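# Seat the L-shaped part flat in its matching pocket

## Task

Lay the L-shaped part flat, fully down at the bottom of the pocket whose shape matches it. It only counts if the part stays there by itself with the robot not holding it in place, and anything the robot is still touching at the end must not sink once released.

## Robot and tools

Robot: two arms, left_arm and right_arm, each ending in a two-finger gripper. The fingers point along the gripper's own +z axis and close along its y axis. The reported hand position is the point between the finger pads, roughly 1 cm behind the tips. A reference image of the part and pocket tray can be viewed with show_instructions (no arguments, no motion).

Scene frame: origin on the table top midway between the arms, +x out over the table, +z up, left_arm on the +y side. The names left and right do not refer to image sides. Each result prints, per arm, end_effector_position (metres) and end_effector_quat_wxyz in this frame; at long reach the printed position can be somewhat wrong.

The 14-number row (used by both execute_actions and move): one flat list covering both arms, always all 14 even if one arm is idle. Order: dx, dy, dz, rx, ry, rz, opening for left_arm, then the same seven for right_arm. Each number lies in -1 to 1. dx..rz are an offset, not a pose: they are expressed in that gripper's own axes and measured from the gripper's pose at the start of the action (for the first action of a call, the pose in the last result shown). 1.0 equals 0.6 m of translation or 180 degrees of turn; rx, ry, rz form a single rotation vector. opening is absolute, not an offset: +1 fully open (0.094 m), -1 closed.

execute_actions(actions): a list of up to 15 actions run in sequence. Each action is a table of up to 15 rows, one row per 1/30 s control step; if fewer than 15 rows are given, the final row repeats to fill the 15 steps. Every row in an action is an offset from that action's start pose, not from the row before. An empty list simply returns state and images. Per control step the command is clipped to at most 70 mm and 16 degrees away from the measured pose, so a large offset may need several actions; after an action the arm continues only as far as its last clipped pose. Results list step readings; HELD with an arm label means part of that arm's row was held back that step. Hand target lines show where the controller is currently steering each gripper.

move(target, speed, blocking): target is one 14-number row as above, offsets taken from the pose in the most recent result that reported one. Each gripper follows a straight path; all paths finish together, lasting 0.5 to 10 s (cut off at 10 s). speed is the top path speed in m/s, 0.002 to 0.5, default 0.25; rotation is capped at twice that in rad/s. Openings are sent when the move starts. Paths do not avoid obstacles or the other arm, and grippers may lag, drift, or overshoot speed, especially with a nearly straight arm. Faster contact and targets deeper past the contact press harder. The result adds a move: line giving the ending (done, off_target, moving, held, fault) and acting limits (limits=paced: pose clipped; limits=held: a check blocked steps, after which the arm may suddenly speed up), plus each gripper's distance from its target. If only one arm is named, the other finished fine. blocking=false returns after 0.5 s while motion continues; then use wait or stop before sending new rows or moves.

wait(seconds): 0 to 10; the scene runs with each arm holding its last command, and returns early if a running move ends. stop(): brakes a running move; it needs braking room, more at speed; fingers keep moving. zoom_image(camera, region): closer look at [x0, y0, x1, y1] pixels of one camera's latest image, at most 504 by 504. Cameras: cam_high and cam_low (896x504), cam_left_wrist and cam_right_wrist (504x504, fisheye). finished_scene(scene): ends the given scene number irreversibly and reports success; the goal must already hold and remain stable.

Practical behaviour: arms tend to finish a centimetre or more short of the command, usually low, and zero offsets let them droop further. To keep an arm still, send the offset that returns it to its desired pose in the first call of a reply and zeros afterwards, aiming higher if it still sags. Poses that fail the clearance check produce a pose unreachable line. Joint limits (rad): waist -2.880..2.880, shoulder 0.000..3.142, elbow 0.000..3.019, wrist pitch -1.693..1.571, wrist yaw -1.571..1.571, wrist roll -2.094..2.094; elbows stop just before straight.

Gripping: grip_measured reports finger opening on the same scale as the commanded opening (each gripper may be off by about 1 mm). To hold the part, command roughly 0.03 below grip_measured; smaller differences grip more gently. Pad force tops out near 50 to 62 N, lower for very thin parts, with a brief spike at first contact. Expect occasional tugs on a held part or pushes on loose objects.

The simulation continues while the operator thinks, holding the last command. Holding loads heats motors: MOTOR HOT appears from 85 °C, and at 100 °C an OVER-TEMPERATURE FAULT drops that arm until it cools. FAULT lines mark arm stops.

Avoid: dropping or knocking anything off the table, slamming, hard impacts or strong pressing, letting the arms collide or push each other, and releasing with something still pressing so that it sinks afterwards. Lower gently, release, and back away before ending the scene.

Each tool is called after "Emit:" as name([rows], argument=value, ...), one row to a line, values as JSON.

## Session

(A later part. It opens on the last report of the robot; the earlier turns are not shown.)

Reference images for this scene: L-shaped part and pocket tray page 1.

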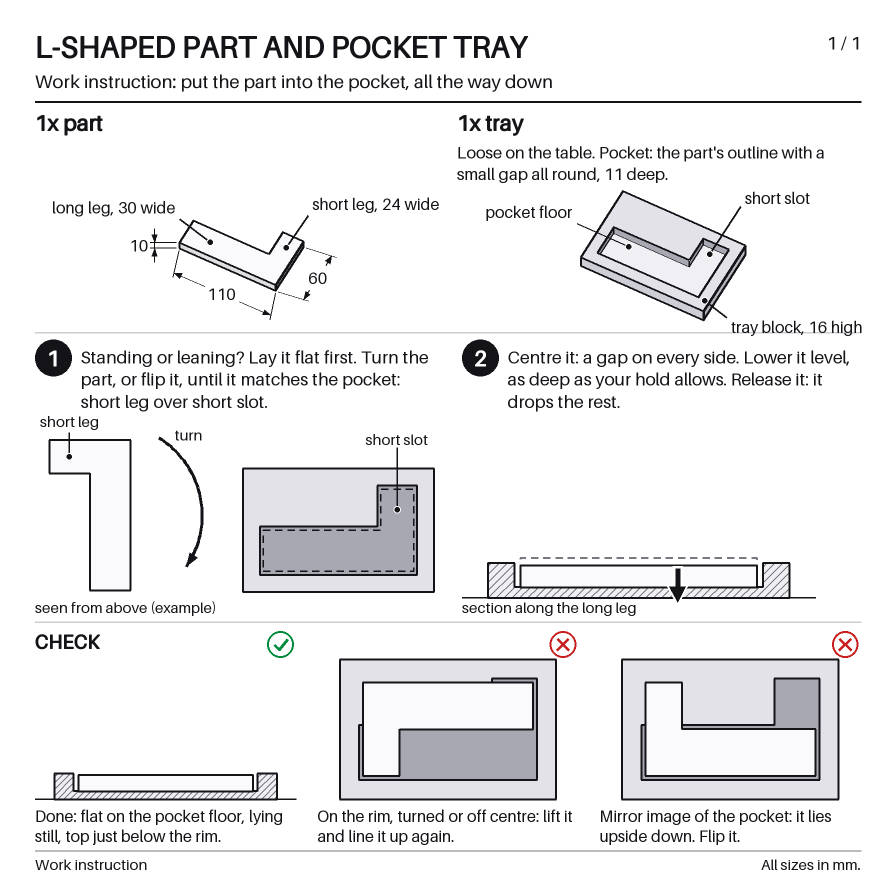

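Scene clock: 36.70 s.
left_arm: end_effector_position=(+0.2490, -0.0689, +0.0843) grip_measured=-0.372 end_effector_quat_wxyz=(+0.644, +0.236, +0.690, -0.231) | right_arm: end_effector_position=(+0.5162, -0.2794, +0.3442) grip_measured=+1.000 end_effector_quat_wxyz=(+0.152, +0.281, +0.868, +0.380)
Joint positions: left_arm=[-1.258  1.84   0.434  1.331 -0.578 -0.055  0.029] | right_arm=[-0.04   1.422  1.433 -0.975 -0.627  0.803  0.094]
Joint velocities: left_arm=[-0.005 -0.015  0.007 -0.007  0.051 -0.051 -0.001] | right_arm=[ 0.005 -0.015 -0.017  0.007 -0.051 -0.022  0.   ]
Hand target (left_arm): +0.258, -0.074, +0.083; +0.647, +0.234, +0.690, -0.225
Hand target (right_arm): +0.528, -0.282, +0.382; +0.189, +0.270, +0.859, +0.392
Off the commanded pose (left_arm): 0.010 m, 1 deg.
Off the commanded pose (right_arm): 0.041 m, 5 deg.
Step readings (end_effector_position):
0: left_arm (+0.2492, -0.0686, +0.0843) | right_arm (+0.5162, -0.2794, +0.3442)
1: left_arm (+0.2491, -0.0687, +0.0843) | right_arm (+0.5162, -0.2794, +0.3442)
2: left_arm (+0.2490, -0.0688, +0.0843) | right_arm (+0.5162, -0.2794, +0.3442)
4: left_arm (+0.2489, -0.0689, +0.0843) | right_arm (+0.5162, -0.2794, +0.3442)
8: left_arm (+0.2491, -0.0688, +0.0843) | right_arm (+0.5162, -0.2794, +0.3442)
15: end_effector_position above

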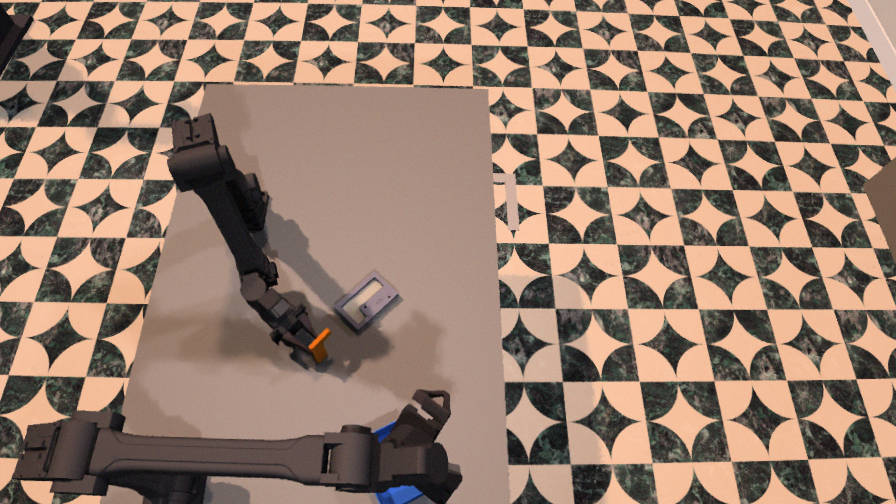

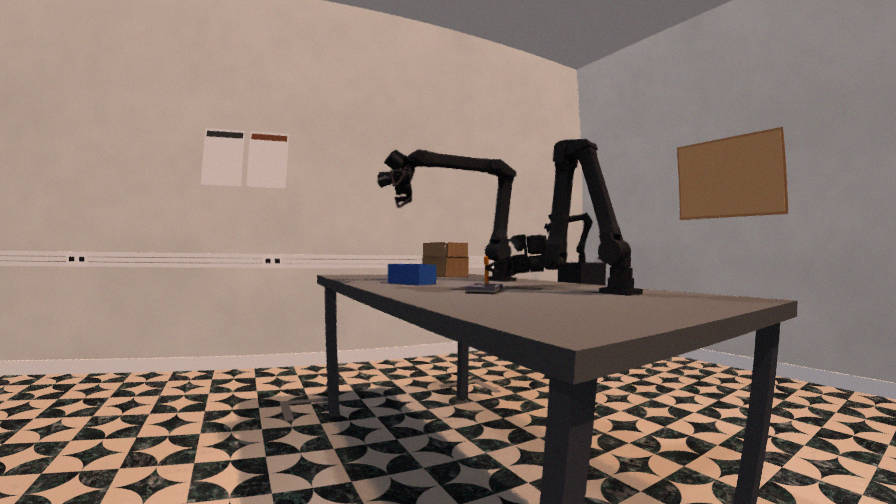

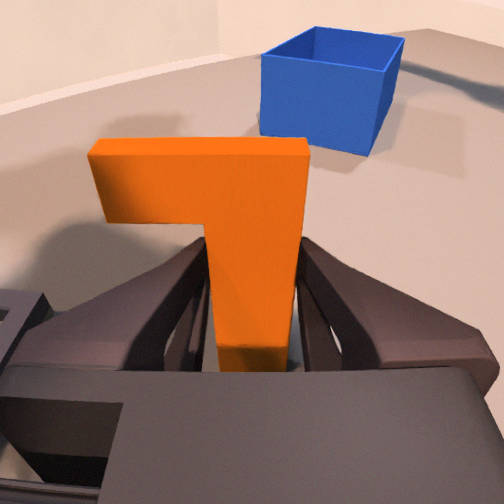

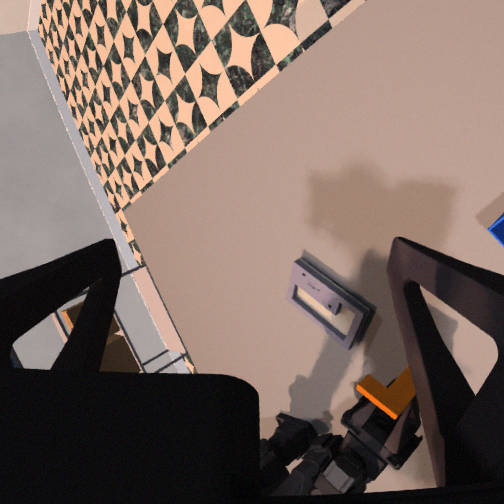

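Emit:
move(target=[-0.1, 0, -0.006, 0, 0, 0, -0.405, -0.024, 0.054, -0.033, -0.0166, -0.0165, -0.0122, 1], speed=0.15)

Scene clock: 42.57 s.
left_arm: end_effector_position=(+0.2483, -0.0676, +0.1465) grip_measured=-0.372 end_effector_quat_wxyz=(+0.645, +0.236, +0.688, -0.233) | right_arm: end_effector_position=(+0.5162, -0.2794, +0.3442) grip_measured=+1.000 end_effector_quat_wxyz=(+0.152, +0.281, +0.868, +0.380)
Joint positions: left_arm=[-1.258  1.571  0.43   1.072 -0.576 -0.055  0.029] | right_arm=[-0.04   1.422  1.433 -0.975 -0.627  0.803  0.094]
Joint velocities: left_arm=[-0.005  0.005 -0.017 -0.007 -0.007 -0.007  0.   ] | right_arm=[-0.005 -0.015 -0.007 -0.002 -0.037 -0.095  0.   ]
Hand target (left_arm): +0.251, -0.069, +0.145; +0.644, +0.236, +0.690, -0.231
Hand target (right_arm): +0.528, -0.282, +0.382; +0.189, +0.270, +0.859, +0.392
Off the commanded pose (left_arm): 0.003 m, 0 deg.
Off the commanded pose (right_arm): 0.041 m, 5 deg.
move: off_target (right_arm)

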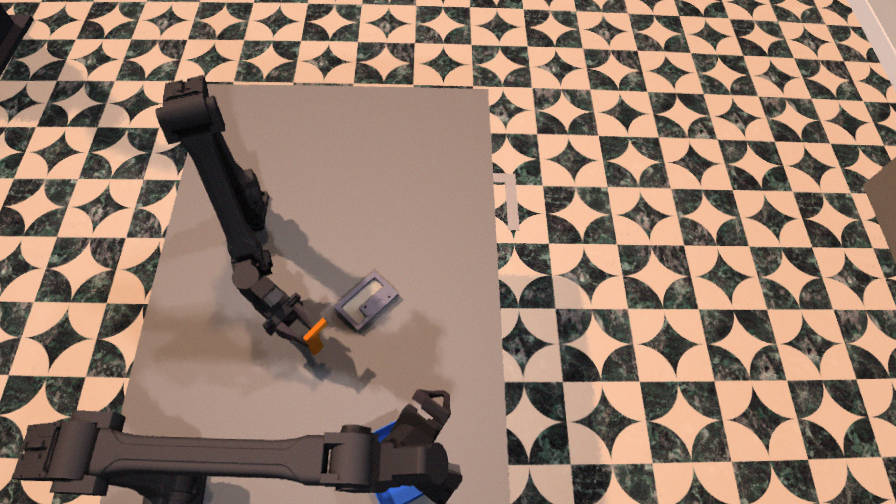

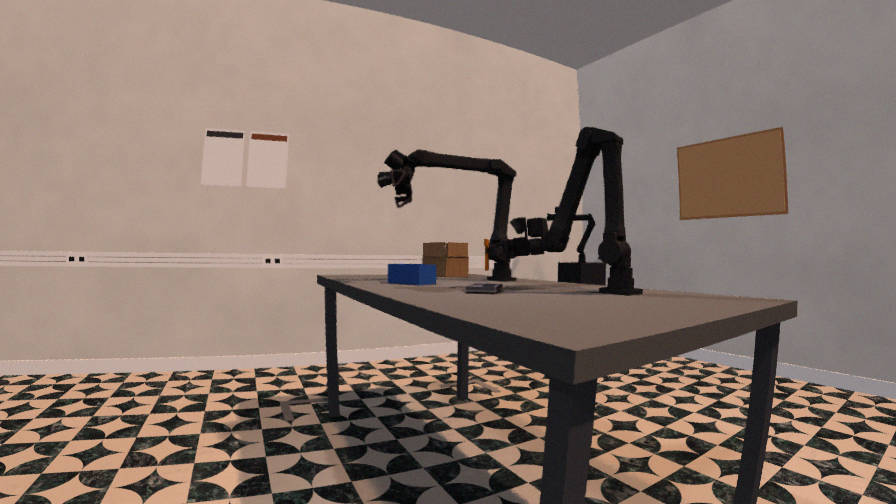

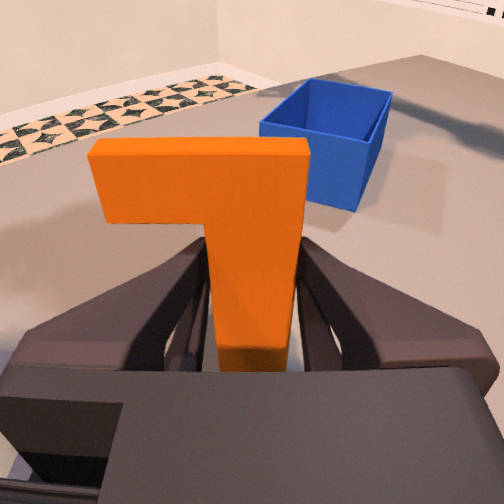

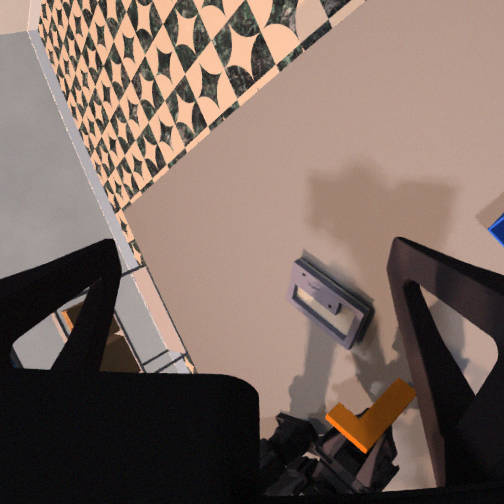

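Emit:
move(target=[0.0884, 0.2635, 0.0293, 0.3634, 0.3707, 0.4487, -0.405, -0.024, 0.054, -0.033, -0.0166, -0.0165, -0.0122, 1], speed=0.35)

Scene clock: 47.17 s.
left_arm: end_effector_position=(+0.3466, +0.0566, +0.0743) grip_measured=-0.373 end_effector_quat_wxyz=(-0.011, +0.923, +0.381, +0.051) | right_arm: end_effector_position=(+0.5162, -0.2794, +0.3442) grip_measured=+1.000 end_effector_quat_wxyz=(+0.152, +0.281, +0.868, +0.380)
Joint positions: left_arm=[-0.761  1.606  1.093 -1.036 -0.103  1.604  0.029] | right_arm=[-0.04   1.422  1.433 -0.975 -0.627  0.803  0.094]
Joint velocities: left_arm=[-0.005  0.005  0.007 -0.012  0.007  0.066  0.   ] | right_arm=[-0.015 -0.005  0.012 -0.002 -0.022 -0.037  0.   ]
Hand target (left_arm): +0.362, +0.045, +0.088; +0.002, +0.924, +0.378, +0.059
Hand target (right_arm): +0.528, -0.282, +0.382; +0.189, +0.270, +0.859, +0.392
Off the commanded pose (left_arm): 0.022 m, 2 deg.
Off the commanded pose (right_arm): 0.041 m, 5 deg.
move: off_target (left_arm, right_arm)

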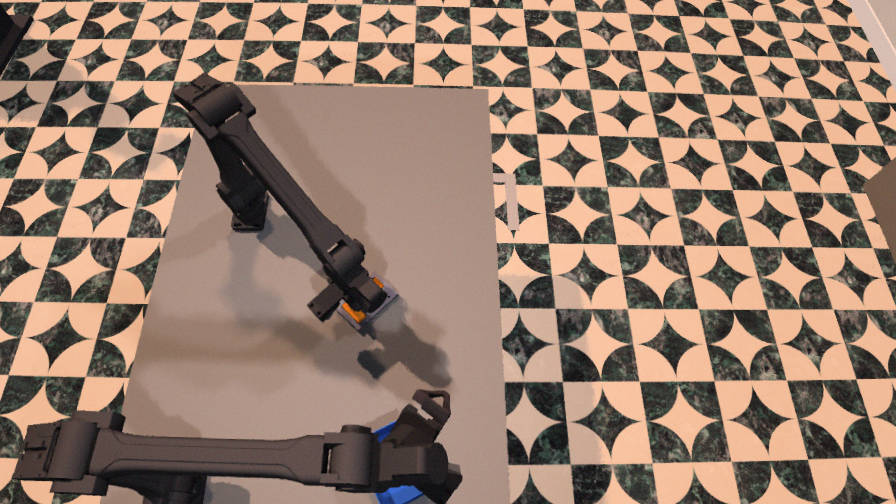

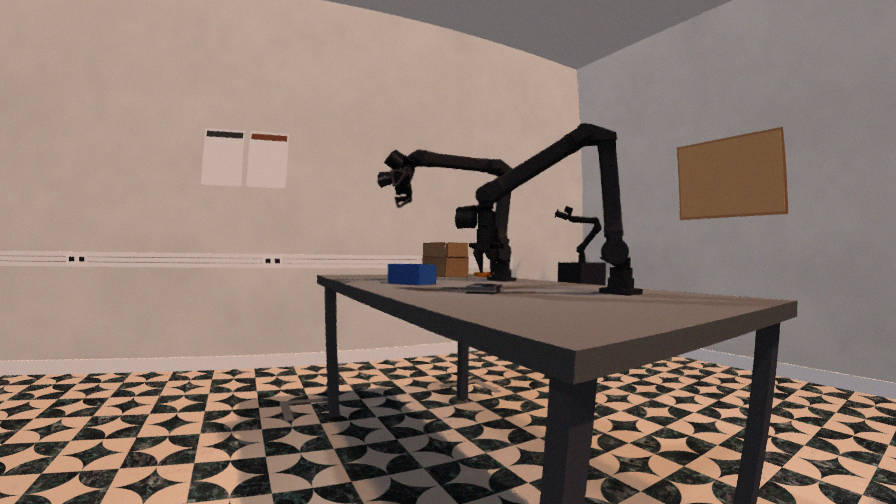

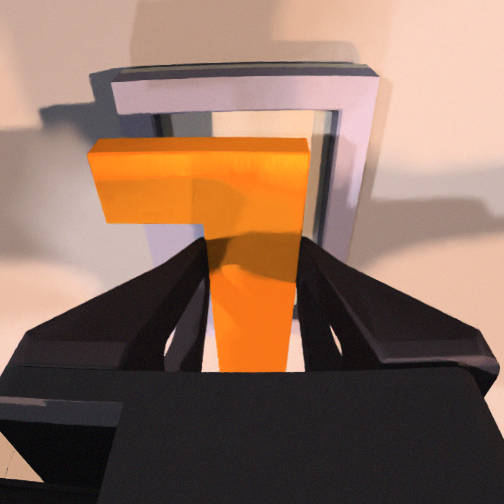

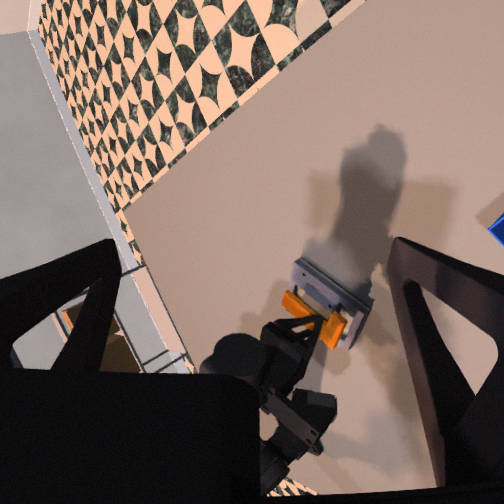

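Emit:
zoom_image(camera="cam_left_wrist", region=[80, 50, 400, 370])

Emit:
zoom_image(camera="cam_low", region=[455, 245, 525, 300])

Emit:
zoom_image(camera="cam_right_wrist", region=[260, 240, 390, 370])

Region (80, 50, 400, 370) of cam_left_wrist's 504x504 image, scaled by 1.575, with more detail than that image has.

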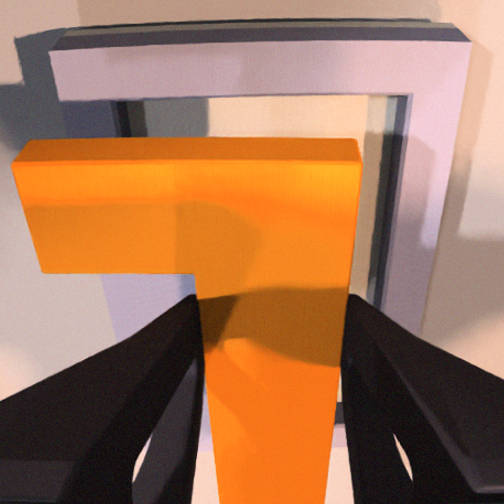

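Region (455, 245, 525, 300) of cam_low's 896x504 image, scaled by 7.200, with more detail than that image has; it fills the top 396 rows of this view, and the rest is white.

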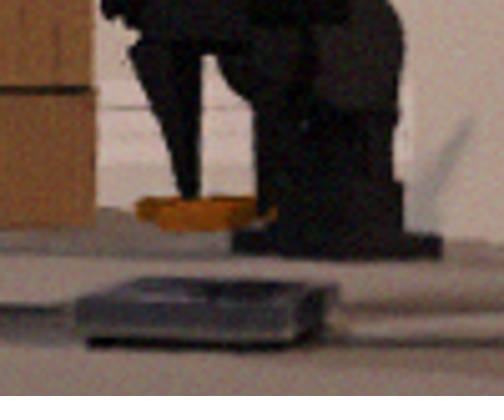

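Region (260, 240, 390, 370) of cam_right_wrist's 504x504 image, scaled by 3.877, with more detail than that image has.

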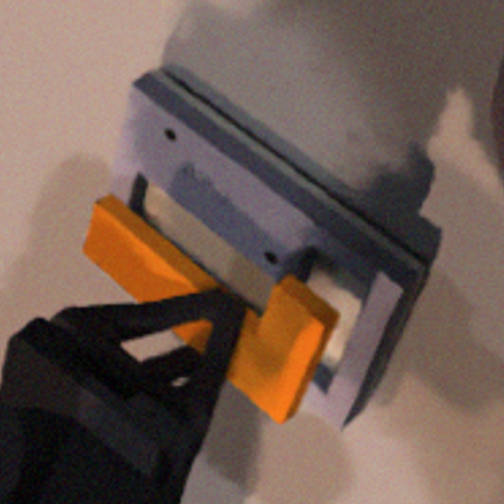

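Emit:
move(target=[0.0104, -0.0198, 0.0292, -0.003, 0, -0.0092, -0.405, -0.024, 0.054, -0.033, -0.0166, -0.0165, -0.0122, 1], speed=0.06)

Scene clock: 51.23 s.
left_arm: end_effector_position=(+0.3377, +0.0683, +0.0537) grip_measured=-0.373 end_effector_quat_wxyz=(-0.015, +0.922, +0.383, +0.050) | right_arm: end_effector_position=(+0.5162, -0.2794, +0.3442) grip_measured=+1.000 end_effector_quat_wxyz=(+0.152, +0.281, +0.868, +0.380)
Joint positions: left_arm=[-0.756  1.606  1.03  -0.981 -0.103  1.604  0.029] | right_arm=[-0.04   1.422  1.433 -0.975 -0.627  0.803  0.094]
Joint velocities: left_arm=[-0.005 -0.005  0.002  0.017 -0.007 -0.037  0.   ] | right_arm=[-0.005  0.005 -0.017 -0.017  0.066 -0.051  0.   ]
Hand target (left_arm): +0.344, +0.071, +0.057; -0.007, +0.918, +0.394, +0.054
Hand target (right_arm): +0.528, -0.282, +0.382; +0.189, +0.270, +0.859, +0.392
Off the commanded pose (left_arm): 0.008 m, 2 deg.
Off the commanded pose (right_arm): 0.041 m, 5 deg.
move: off_target (right_arm)

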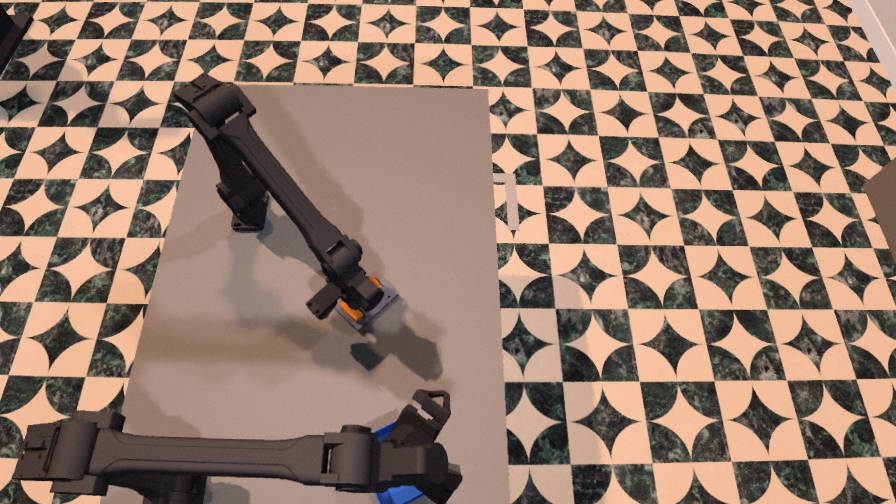

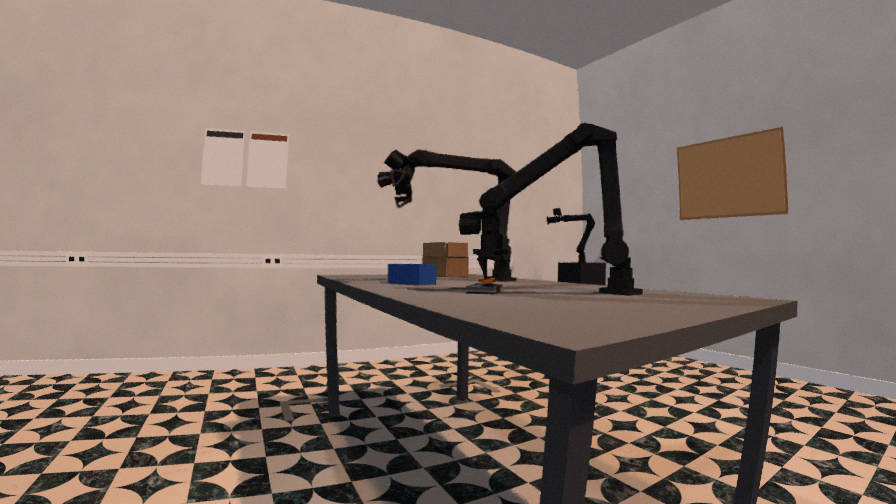

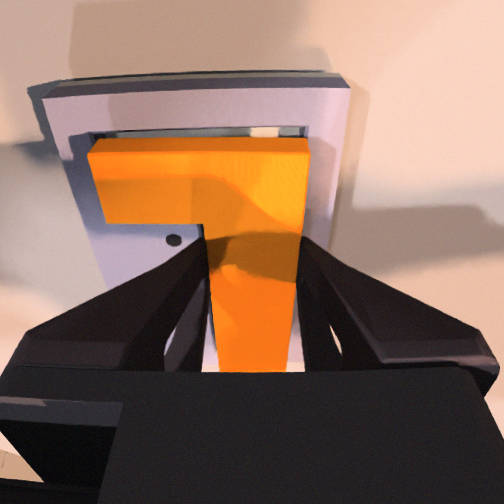

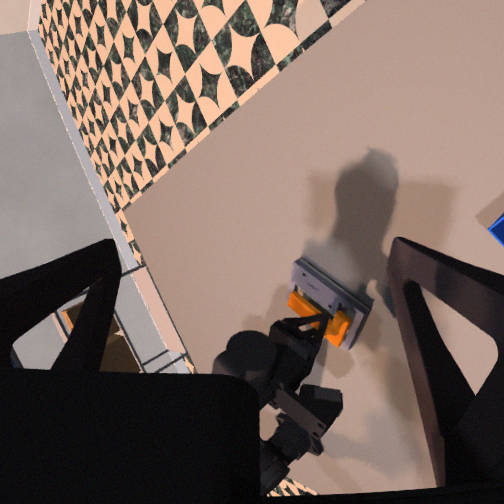

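Emit:
zoom_image(camera="cam_left_wrist", region=[30, 60, 370, 380])

Emit:
zoom_image(camera="cam_low", region=[455, 255, 515, 300])

Emit:
zoom_image(camera="cam_right_wrist", region=[270, 250, 380, 360])

Region (30, 60, 370, 380) of cam_left_wrist's 504x504 image, scaled by 1.482, with more detail than that image has; it fills the top 474 rows of this view, and the rest is white.

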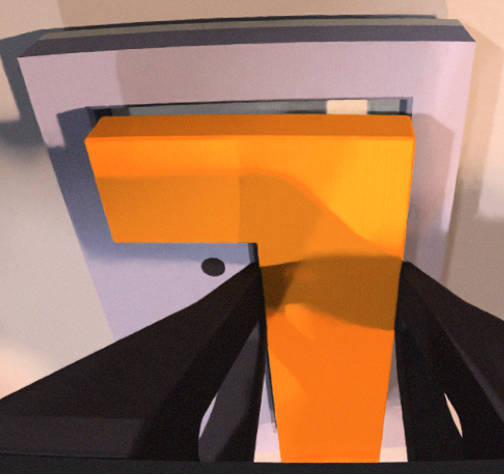

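Region (455, 255, 515, 300) of cam_low's 896x504 image, scaled by 8.400, with more detail than that image has; it fills the top 378 rows of this view, and the rest is white.

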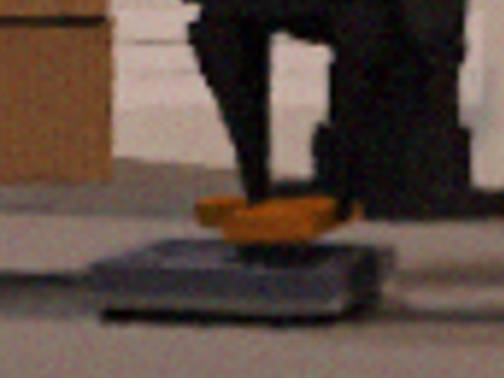

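Region (270, 250, 380, 360) of cam_right_wrist's 504x504 image, scaled by 4.582, with more detail than that image has.

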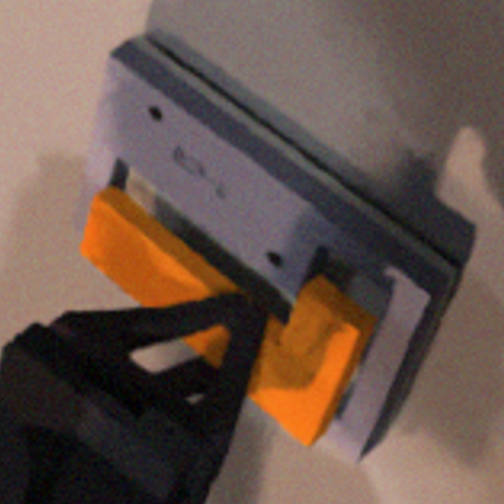

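Emit:
zoom_image(camera="cam_left_wrist", region=[260, 105, 350, 195])

Emit:
zoom_image(camera="cam_left_wrist", region=[65, 105, 155, 195])

Emit:
zoom_image(camera="cam_left_wrist", region=[180, 210, 330, 380])

Region (260, 105, 350, 195) of cam_left_wrist's 504x504 image, scaled by 5.600, with more detail than that image has.

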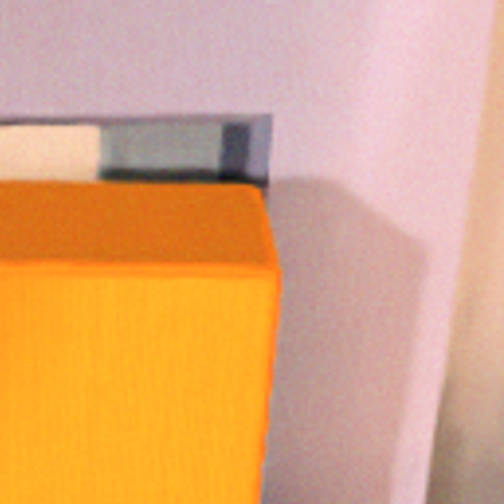

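Region (65, 105, 155, 195) of cam_left_wrist's 504x504 image, scaled by 5.600, with more detail than that image has.

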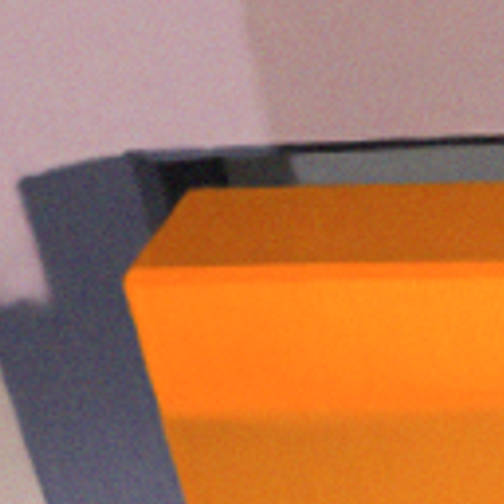

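Region (180, 210, 330, 380) of cam_left_wrist's 504x504 image, scaled by 2.965, with more detail than that image has; it fills the left 445 columns of this view, and the rest is white.

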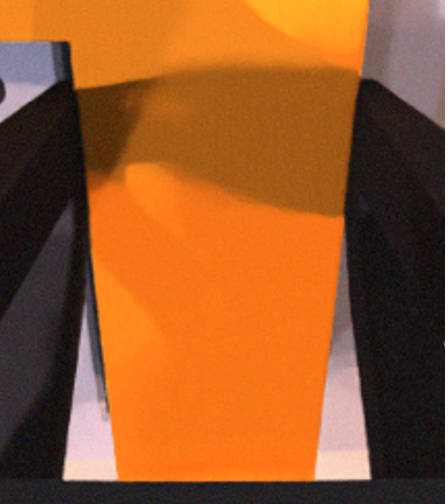

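Emit:
execute_actions([
  [[0.0109,0.0053,-0.0042,-0.0054,0.0004,-0.0082,-0.405,-0.024,0.054,-0.033,-0.0166,-0.0165,-0.0122,1],[0.0113,0.0055,-0.0033,-0.0056,0.0004,-0.0088,-0.405,-0.024,0.054,-0.033,-0.0166,-0.0165,-0.0122,1],[0.0117,0.0056,-0.0024,-0.0057,0.0004,-0.0094,-0.405,-0.024,0.054,-0.033,-0.0166,-0.0165,-0.0122,1],[0.0121,0.0058,-0.0015,-0.0058,0.0004,-0.0100,-0.405,-0.024,0.054,-0.033,-0.0166,-0.0165,-0.0122,1],[0.0125,0.0060,-0.0006,-0.0060,0.0004,-0.0106,-0.405,-0.024,0.054,-0.033,-0.0166,-0.0165,-0.0122,1],[0.0129,0.0061,0.0003,-0.0061,0.0004,-0.0112,-0.405,-0.024,0.054,-0.033,-0.0166,-0.0165,-0.0122,1],[0.0133,0.0063,0.0012,-0.0062,0.0004,-0.0118,-0.405,-0.024,0.054,-0.033,-0.0166,-0.0165,-0.0122,1],[0.0136,0.0064,0.0021,-0.0064,0.0004,-0.0124,-0.405,-0.024,0.054,-0.033,-0.0166,-0.0165,-0.0122,1],[0.0139,0.0066,0.0030,-0.0065,0.0004,-0.0129,-0.405,-0.024,0.054,-0.033,-0.0166,-0.0165,-0.0122,1],[0.0139,0.0067,0.0039,-0.0066,0.0004,-0.0131,-0.405,-0.024,0.054,-0.033,-0.0166,-0.0165,-0.0122,1]],
])

Scene clock: 58.73 s.
left_arm: end_effector_position=(+0.3424, +0.0673, +0.0537) grip_measured=-0.373 end_effector_quat_wxyz=(-0.007, +0.919, +0.391, +0.053) | right_arm: end_effector_position=(+0.5162, -0.2794, +0.3442) grip_measured=+1.000 end_effector_quat_wxyz=(+0.152, +0.281, +0.868, +0.380)
Joint positions: left_arm=[-0.75   1.606  1.03  -0.964 -0.103  1.594  0.029] | right_arm=[-0.04   1.422  1.433 -0.975 -0.627  0.803  0.094]
Joint velocities: left_arm=[-0.015 -0.015  0.002 -0.002 -0.081 -0.095 -0.001] | right_arm=[-0.015  0.005 -0.002 -0.007  0.037  0.022  0.   ]
Hand target (left_arm): +0.347, +0.072, +0.052; -0.005, +0.914, +0.402, +0.055
Hand target (right_arm): +0.528, -0.282, +0.382; +0.189, +0.270, +0.859, +0.392
Off the commanded pose (left_arm): 0.006 m, 1 deg.
Off the commanded pose (right_arm): 0.041 m, 5 deg.
Step readings (end_effector_position):
0: left_arm (+0.3377, +0.0683, +0.0537) | right_arm (+0.5162, -0.2794, +0.3442)
1: left_arm (+0.3377, +0.0683, +0.0537) | right_arm (+0.5162, -0.2794, +0.3442)
2: left_arm (+0.3377, +0.0682, +0.0537) | right_arm (+0.5162, -0.2794, +0.3442)
4: left_arm (+0.3382, +0.0680, +0.0537) | right_arm (+0.5162, -0.2794, +0.3442)
8: left_arm (+0.3400, +0.0675, +0.0537) | right_arm (+0.5162, -0.2794, +0.3442)
15: end_effector_position above

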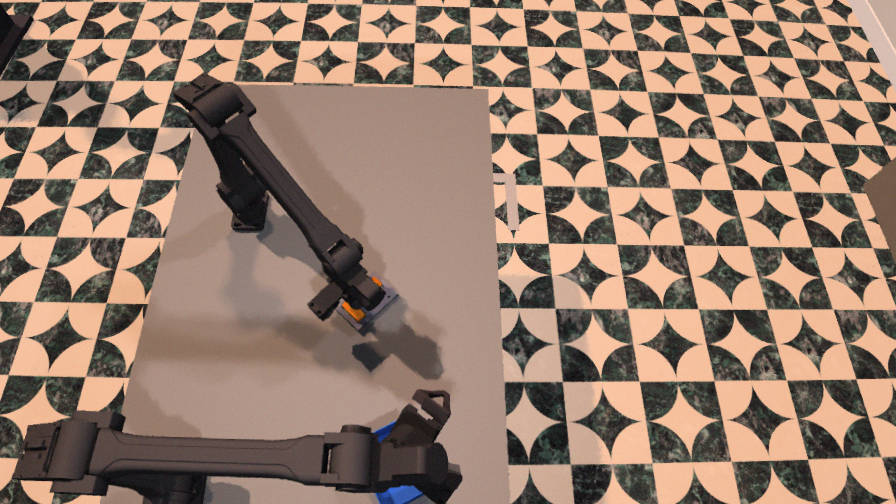

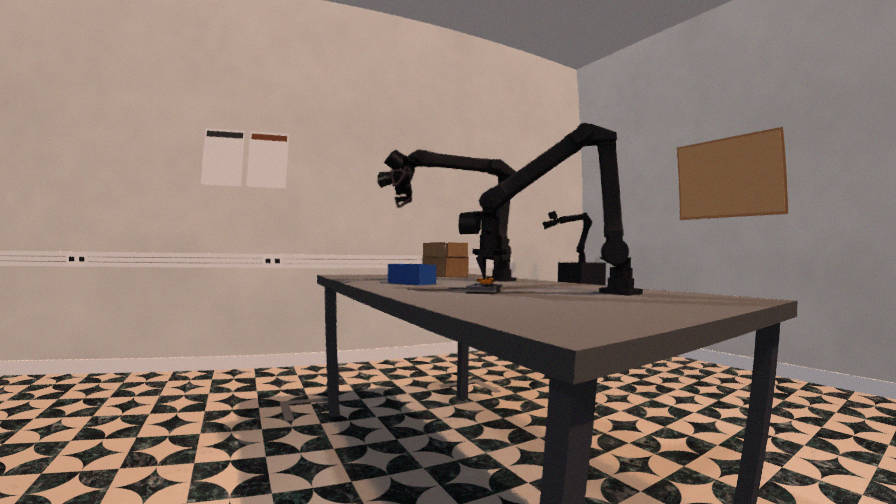

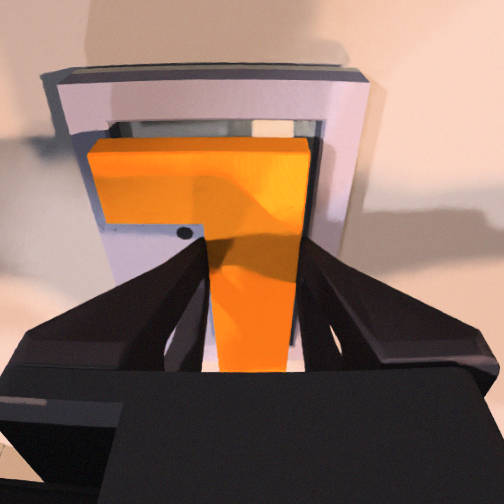

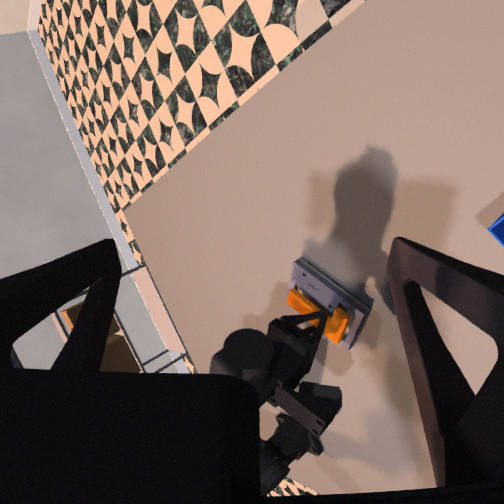

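Emit:
zoom_image(camera="cam_left_wrist", region=[260, 105, 350, 195])

Emit:
zoom_image(camera="cam_left_wrist", region=[65, 105, 155, 195])

Emit:
zoom_image(camera="cam_left_wrist", region=[180, 210, 330, 380])

Region (260, 105, 350, 195) of cam_left_wrist's 504x504 image, scaled by 5.600, with more detail than that image has.

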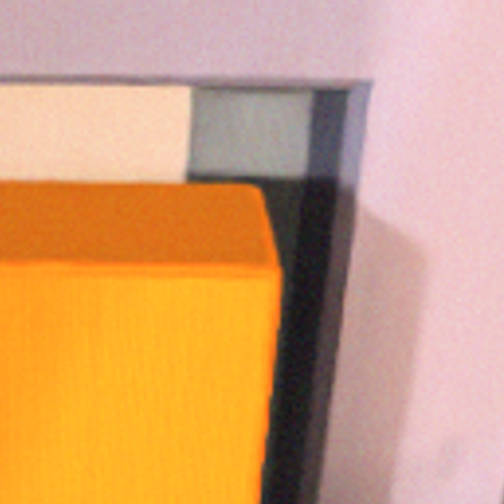

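Region (65, 105, 155, 195) of cam_left_wrist's 504x504 image, scaled by 5.600, with more detail than that image has.

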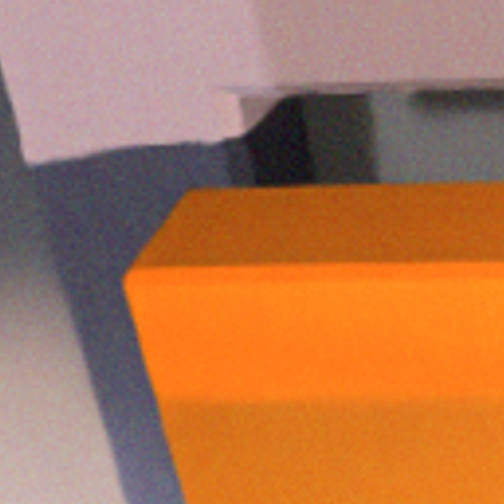

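Region (180, 210, 330, 380) of cam_left_wrist's 504x504 image, scaled by 2.965, with more detail than that image has; it fills the left 445 columns of this view, and the rest is white.

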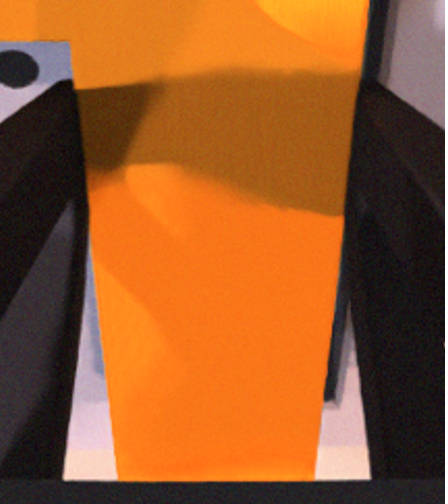

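Emit:
execute_actions([
  [[0.009,-0.0005,0.0039,-0.0008,0,-0.0074,-0.405,-0.024,0.054,-0.033,-0.0166,-0.0165,-0.0122,1],[0.0084,-0.001,0.0045,-0.0007,0,-0.0068,-0.405,-0.024,0.054,-0.033,-0.0166,-0.0165,-0.0122,1],[0.0078,-0.0016,0.005,-0.0006,0,-0.0062,-0.405,-0.024,0.054,-0.033,-0.0166,-0.0165,-0.0122,1],[0.0072,-0.0021,0.0056,-0.0005,0,-0.0056,-0.405,-0.024,0.054,-0.033,-0.0166,-0.0165,-0.0122,1],[0.0067,-0.0026,0.0061,-0.0004,0,-0.0051,-0.405,-0.024,0.054,-0.033,-0.0166,-0.0165,-0.0122,1],[0.0067,-0.0031,0.0067,-0.0003,0,-0.0051,-0.405,-0.024,0.054,-0.033,-0.0166,-0.0165,-0.0122,1],[0.0067,-0.0037,0.0072,-0.0001,0,-0.0051,-0.405,-0.024,0.054,-0.033,-0.0166,-0.0165,-0.0122,1],[0.0067,-0.0042,0.0078,0,0,-0.0051,-0.405,-0.024,0.054,-0.033,-0.0166,-0.0165,-0.0122,1]],
])

Scene clock: 63.13 s.
left_arm: end_effector_position=(+0.3392, +0.0702, +0.0500) grip_measured=-0.373 end_effector_quat_wxyz=(-0.011, +0.919, +0.391, +0.052) | right_arm: end_effector_position=(+0.5162, -0.2794, +0.3442) grip_measured=+1.000 end_effector_quat_wxyz=(+0.152, +0.281, +0.868, +0.380)
Joint positions: left_arm=[-0.75   1.606  1.018 -0.96  -0.103  1.592  0.029] | right_arm=[-0.04   1.422  1.433 -0.975 -0.627  0.803  0.094]
Joint velocities: left_arm=[ 0.005 -0.005 -0.012 -0.002 -0.007  0.022  0.   ] | right_arm=[-0.005 -0.024 -0.002  0.007 -0.11  -0.037  0.   ]
Hand target (left_arm): +0.344, +0.072, +0.049; -0.007, +0.916, +0.398, +0.053
Hand target (right_arm): +0.528, -0.282, +0.382; +0.189, +0.270, +0.859, +0.392
Off the commanded pose (left_arm): 0.005 m, 1 deg.
Off the commanded pose (right_arm): 0.041 m, 5 deg.
Step readings (end_effector_position):
0: left_arm (+0.3424, +0.0673, +0.0537) | right_arm (+0.5162, -0.2794, +0.3442)
1: left_arm (+0.3424, +0.0673, +0.0537) | right_arm (+0.5162, -0.2794, +0.3442)
2: left_arm (+0.3422, +0.0674, +0.0536) | right_arm (+0.5162, -0.2794, +0.3442)
4: left_arm (+0.3417, +0.0679, +0.0530) | right_arm (+0.5162, -0.2794, +0.3442)
8: left_arm (+0.3398, +0.0696, +0.0509) | right_arm (+0.5162, -0.2794, +0.3442)
15: end_effector_position above

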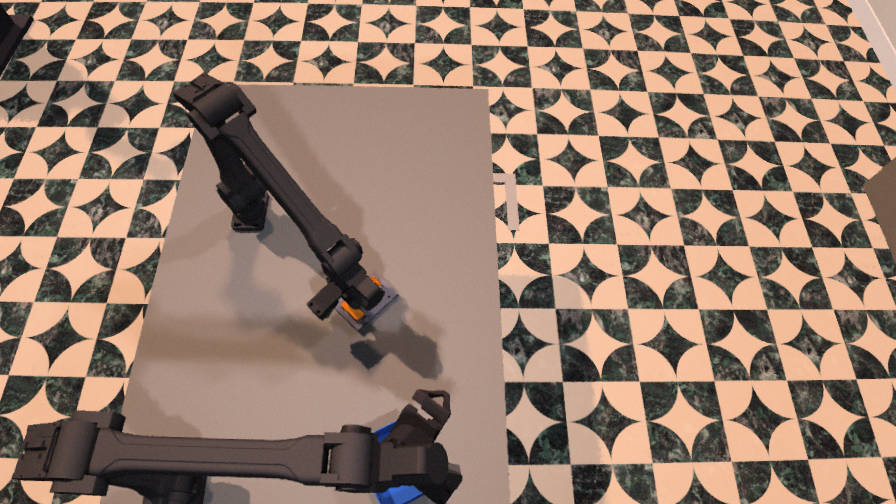

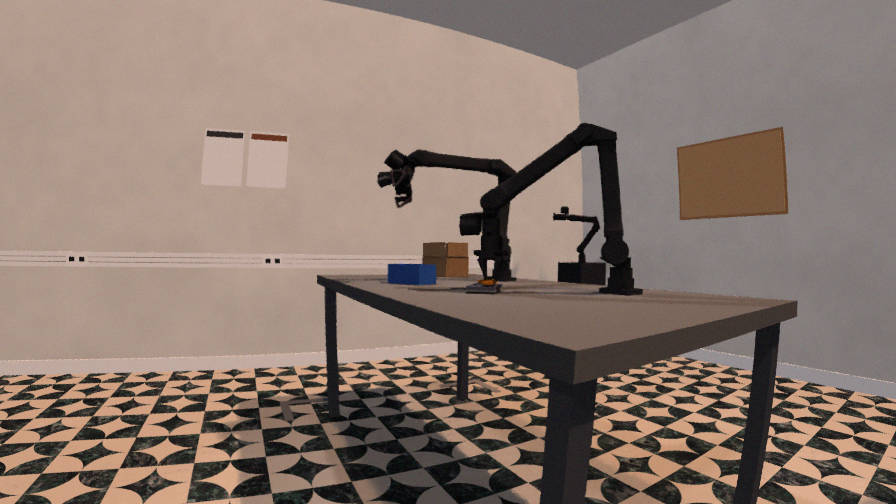

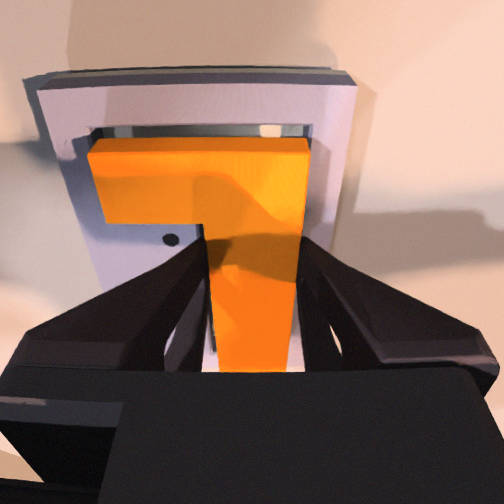

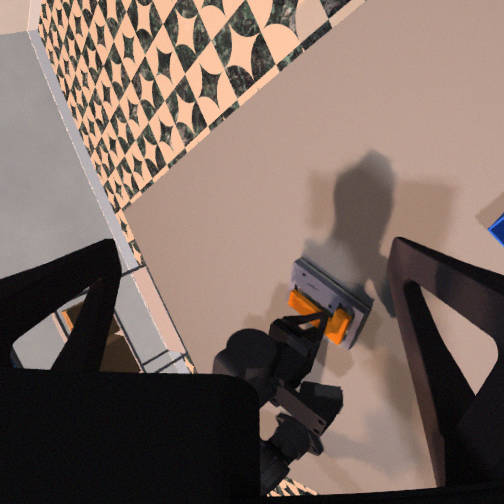

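Emit:
zoom_image(camera="cam_left_wrist", region=[260, 105, 350, 195])

Emit:
zoom_image(camera="cam_left_wrist", region=[65, 105, 155, 195])

Emit:
zoom_image(camera="cam_left_wrist", region=[180, 210, 330, 380])

Emit:
zoom_image(camera="cam_low", region=[460, 265, 510, 300])

Region (260, 105, 350, 195) of cam_left_wrist's 504x504 image, scaled by 5.600, with more detail than that image has.

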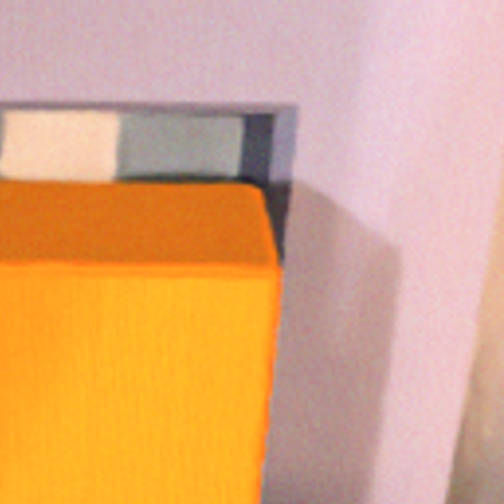

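Region (65, 105, 155, 195) of cam_left_wrist's 504x504 image, scaled by 5.600, with more detail than that image has.

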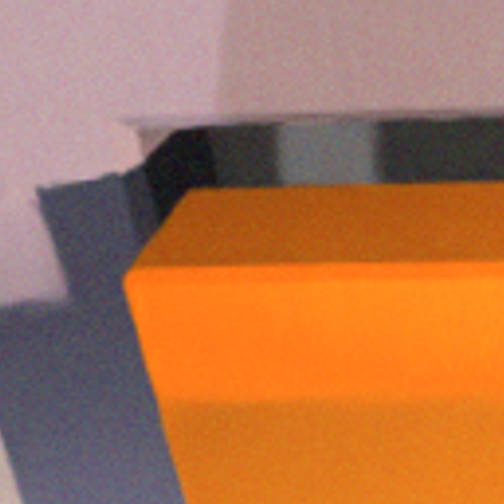

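Region (180, 210, 330, 380) of cam_left_wrist's 504x504 image, scaled by 2.965, with more detail than that image has; it fills the left 445 columns of this view, and the rest is white.

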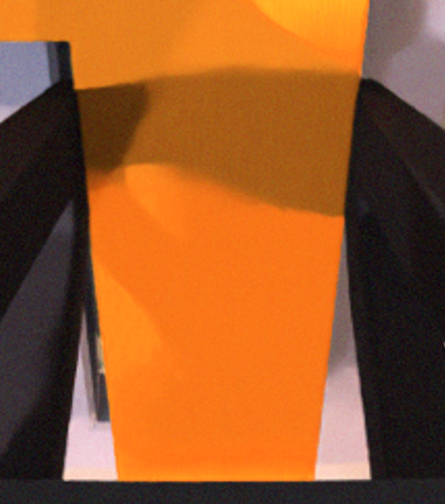

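Region (460, 265, 510, 300) of cam_low's 896x504 image, scaled by 10.080, with more detail than that image has; it fills the top 353 rows of this view, and the rest is white.

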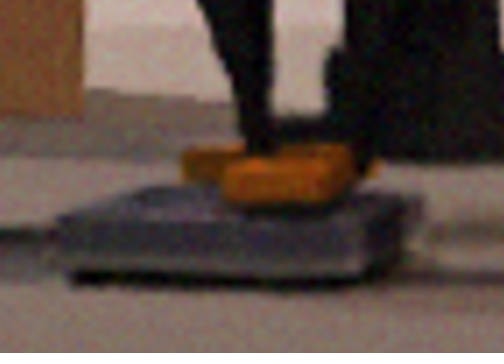

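Emit:
zoom_image(camera="cam_right_wrist", region=[280, 265, 370, 355])

Emit:
zoom_image(camera="cam_left_wrist", region=[195, 320, 255, 380])

Emit:
zoom_image(camera="cam_high", region=[325, 265, 405, 340])

Region (280, 265, 370, 355) of cam_right_wrist's 504x504 image, scaled by 5.600, with more detail than that image has.

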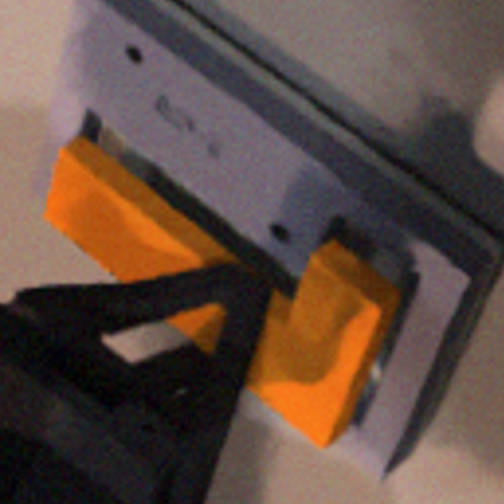

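Region (195, 320, 255, 380) of cam_left_wrist's 504x504 image, scaled by 8.400, with more detail than that image has.

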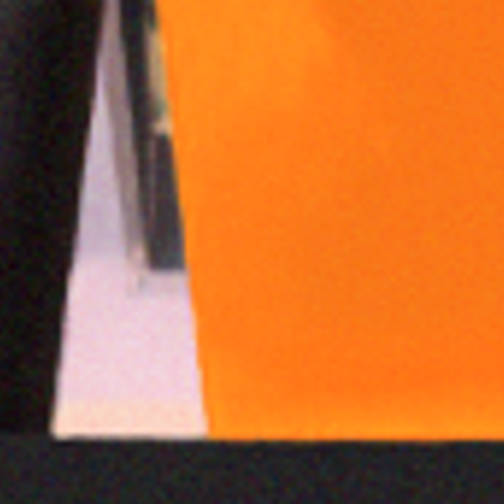

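Region (325, 265, 405, 340) of cam_high's 896x504 image, scaled by 6.300, with more detail than that image has; it fills the top 472 rows of this view, and the rest is white.

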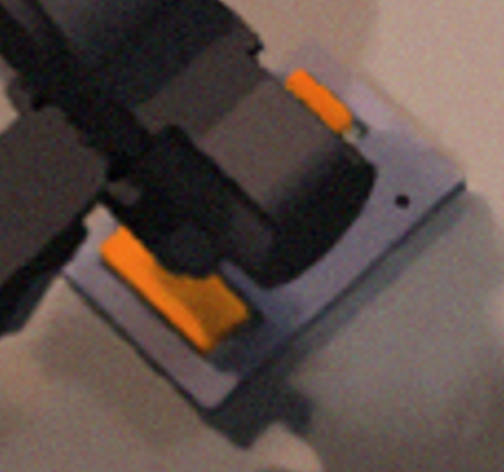

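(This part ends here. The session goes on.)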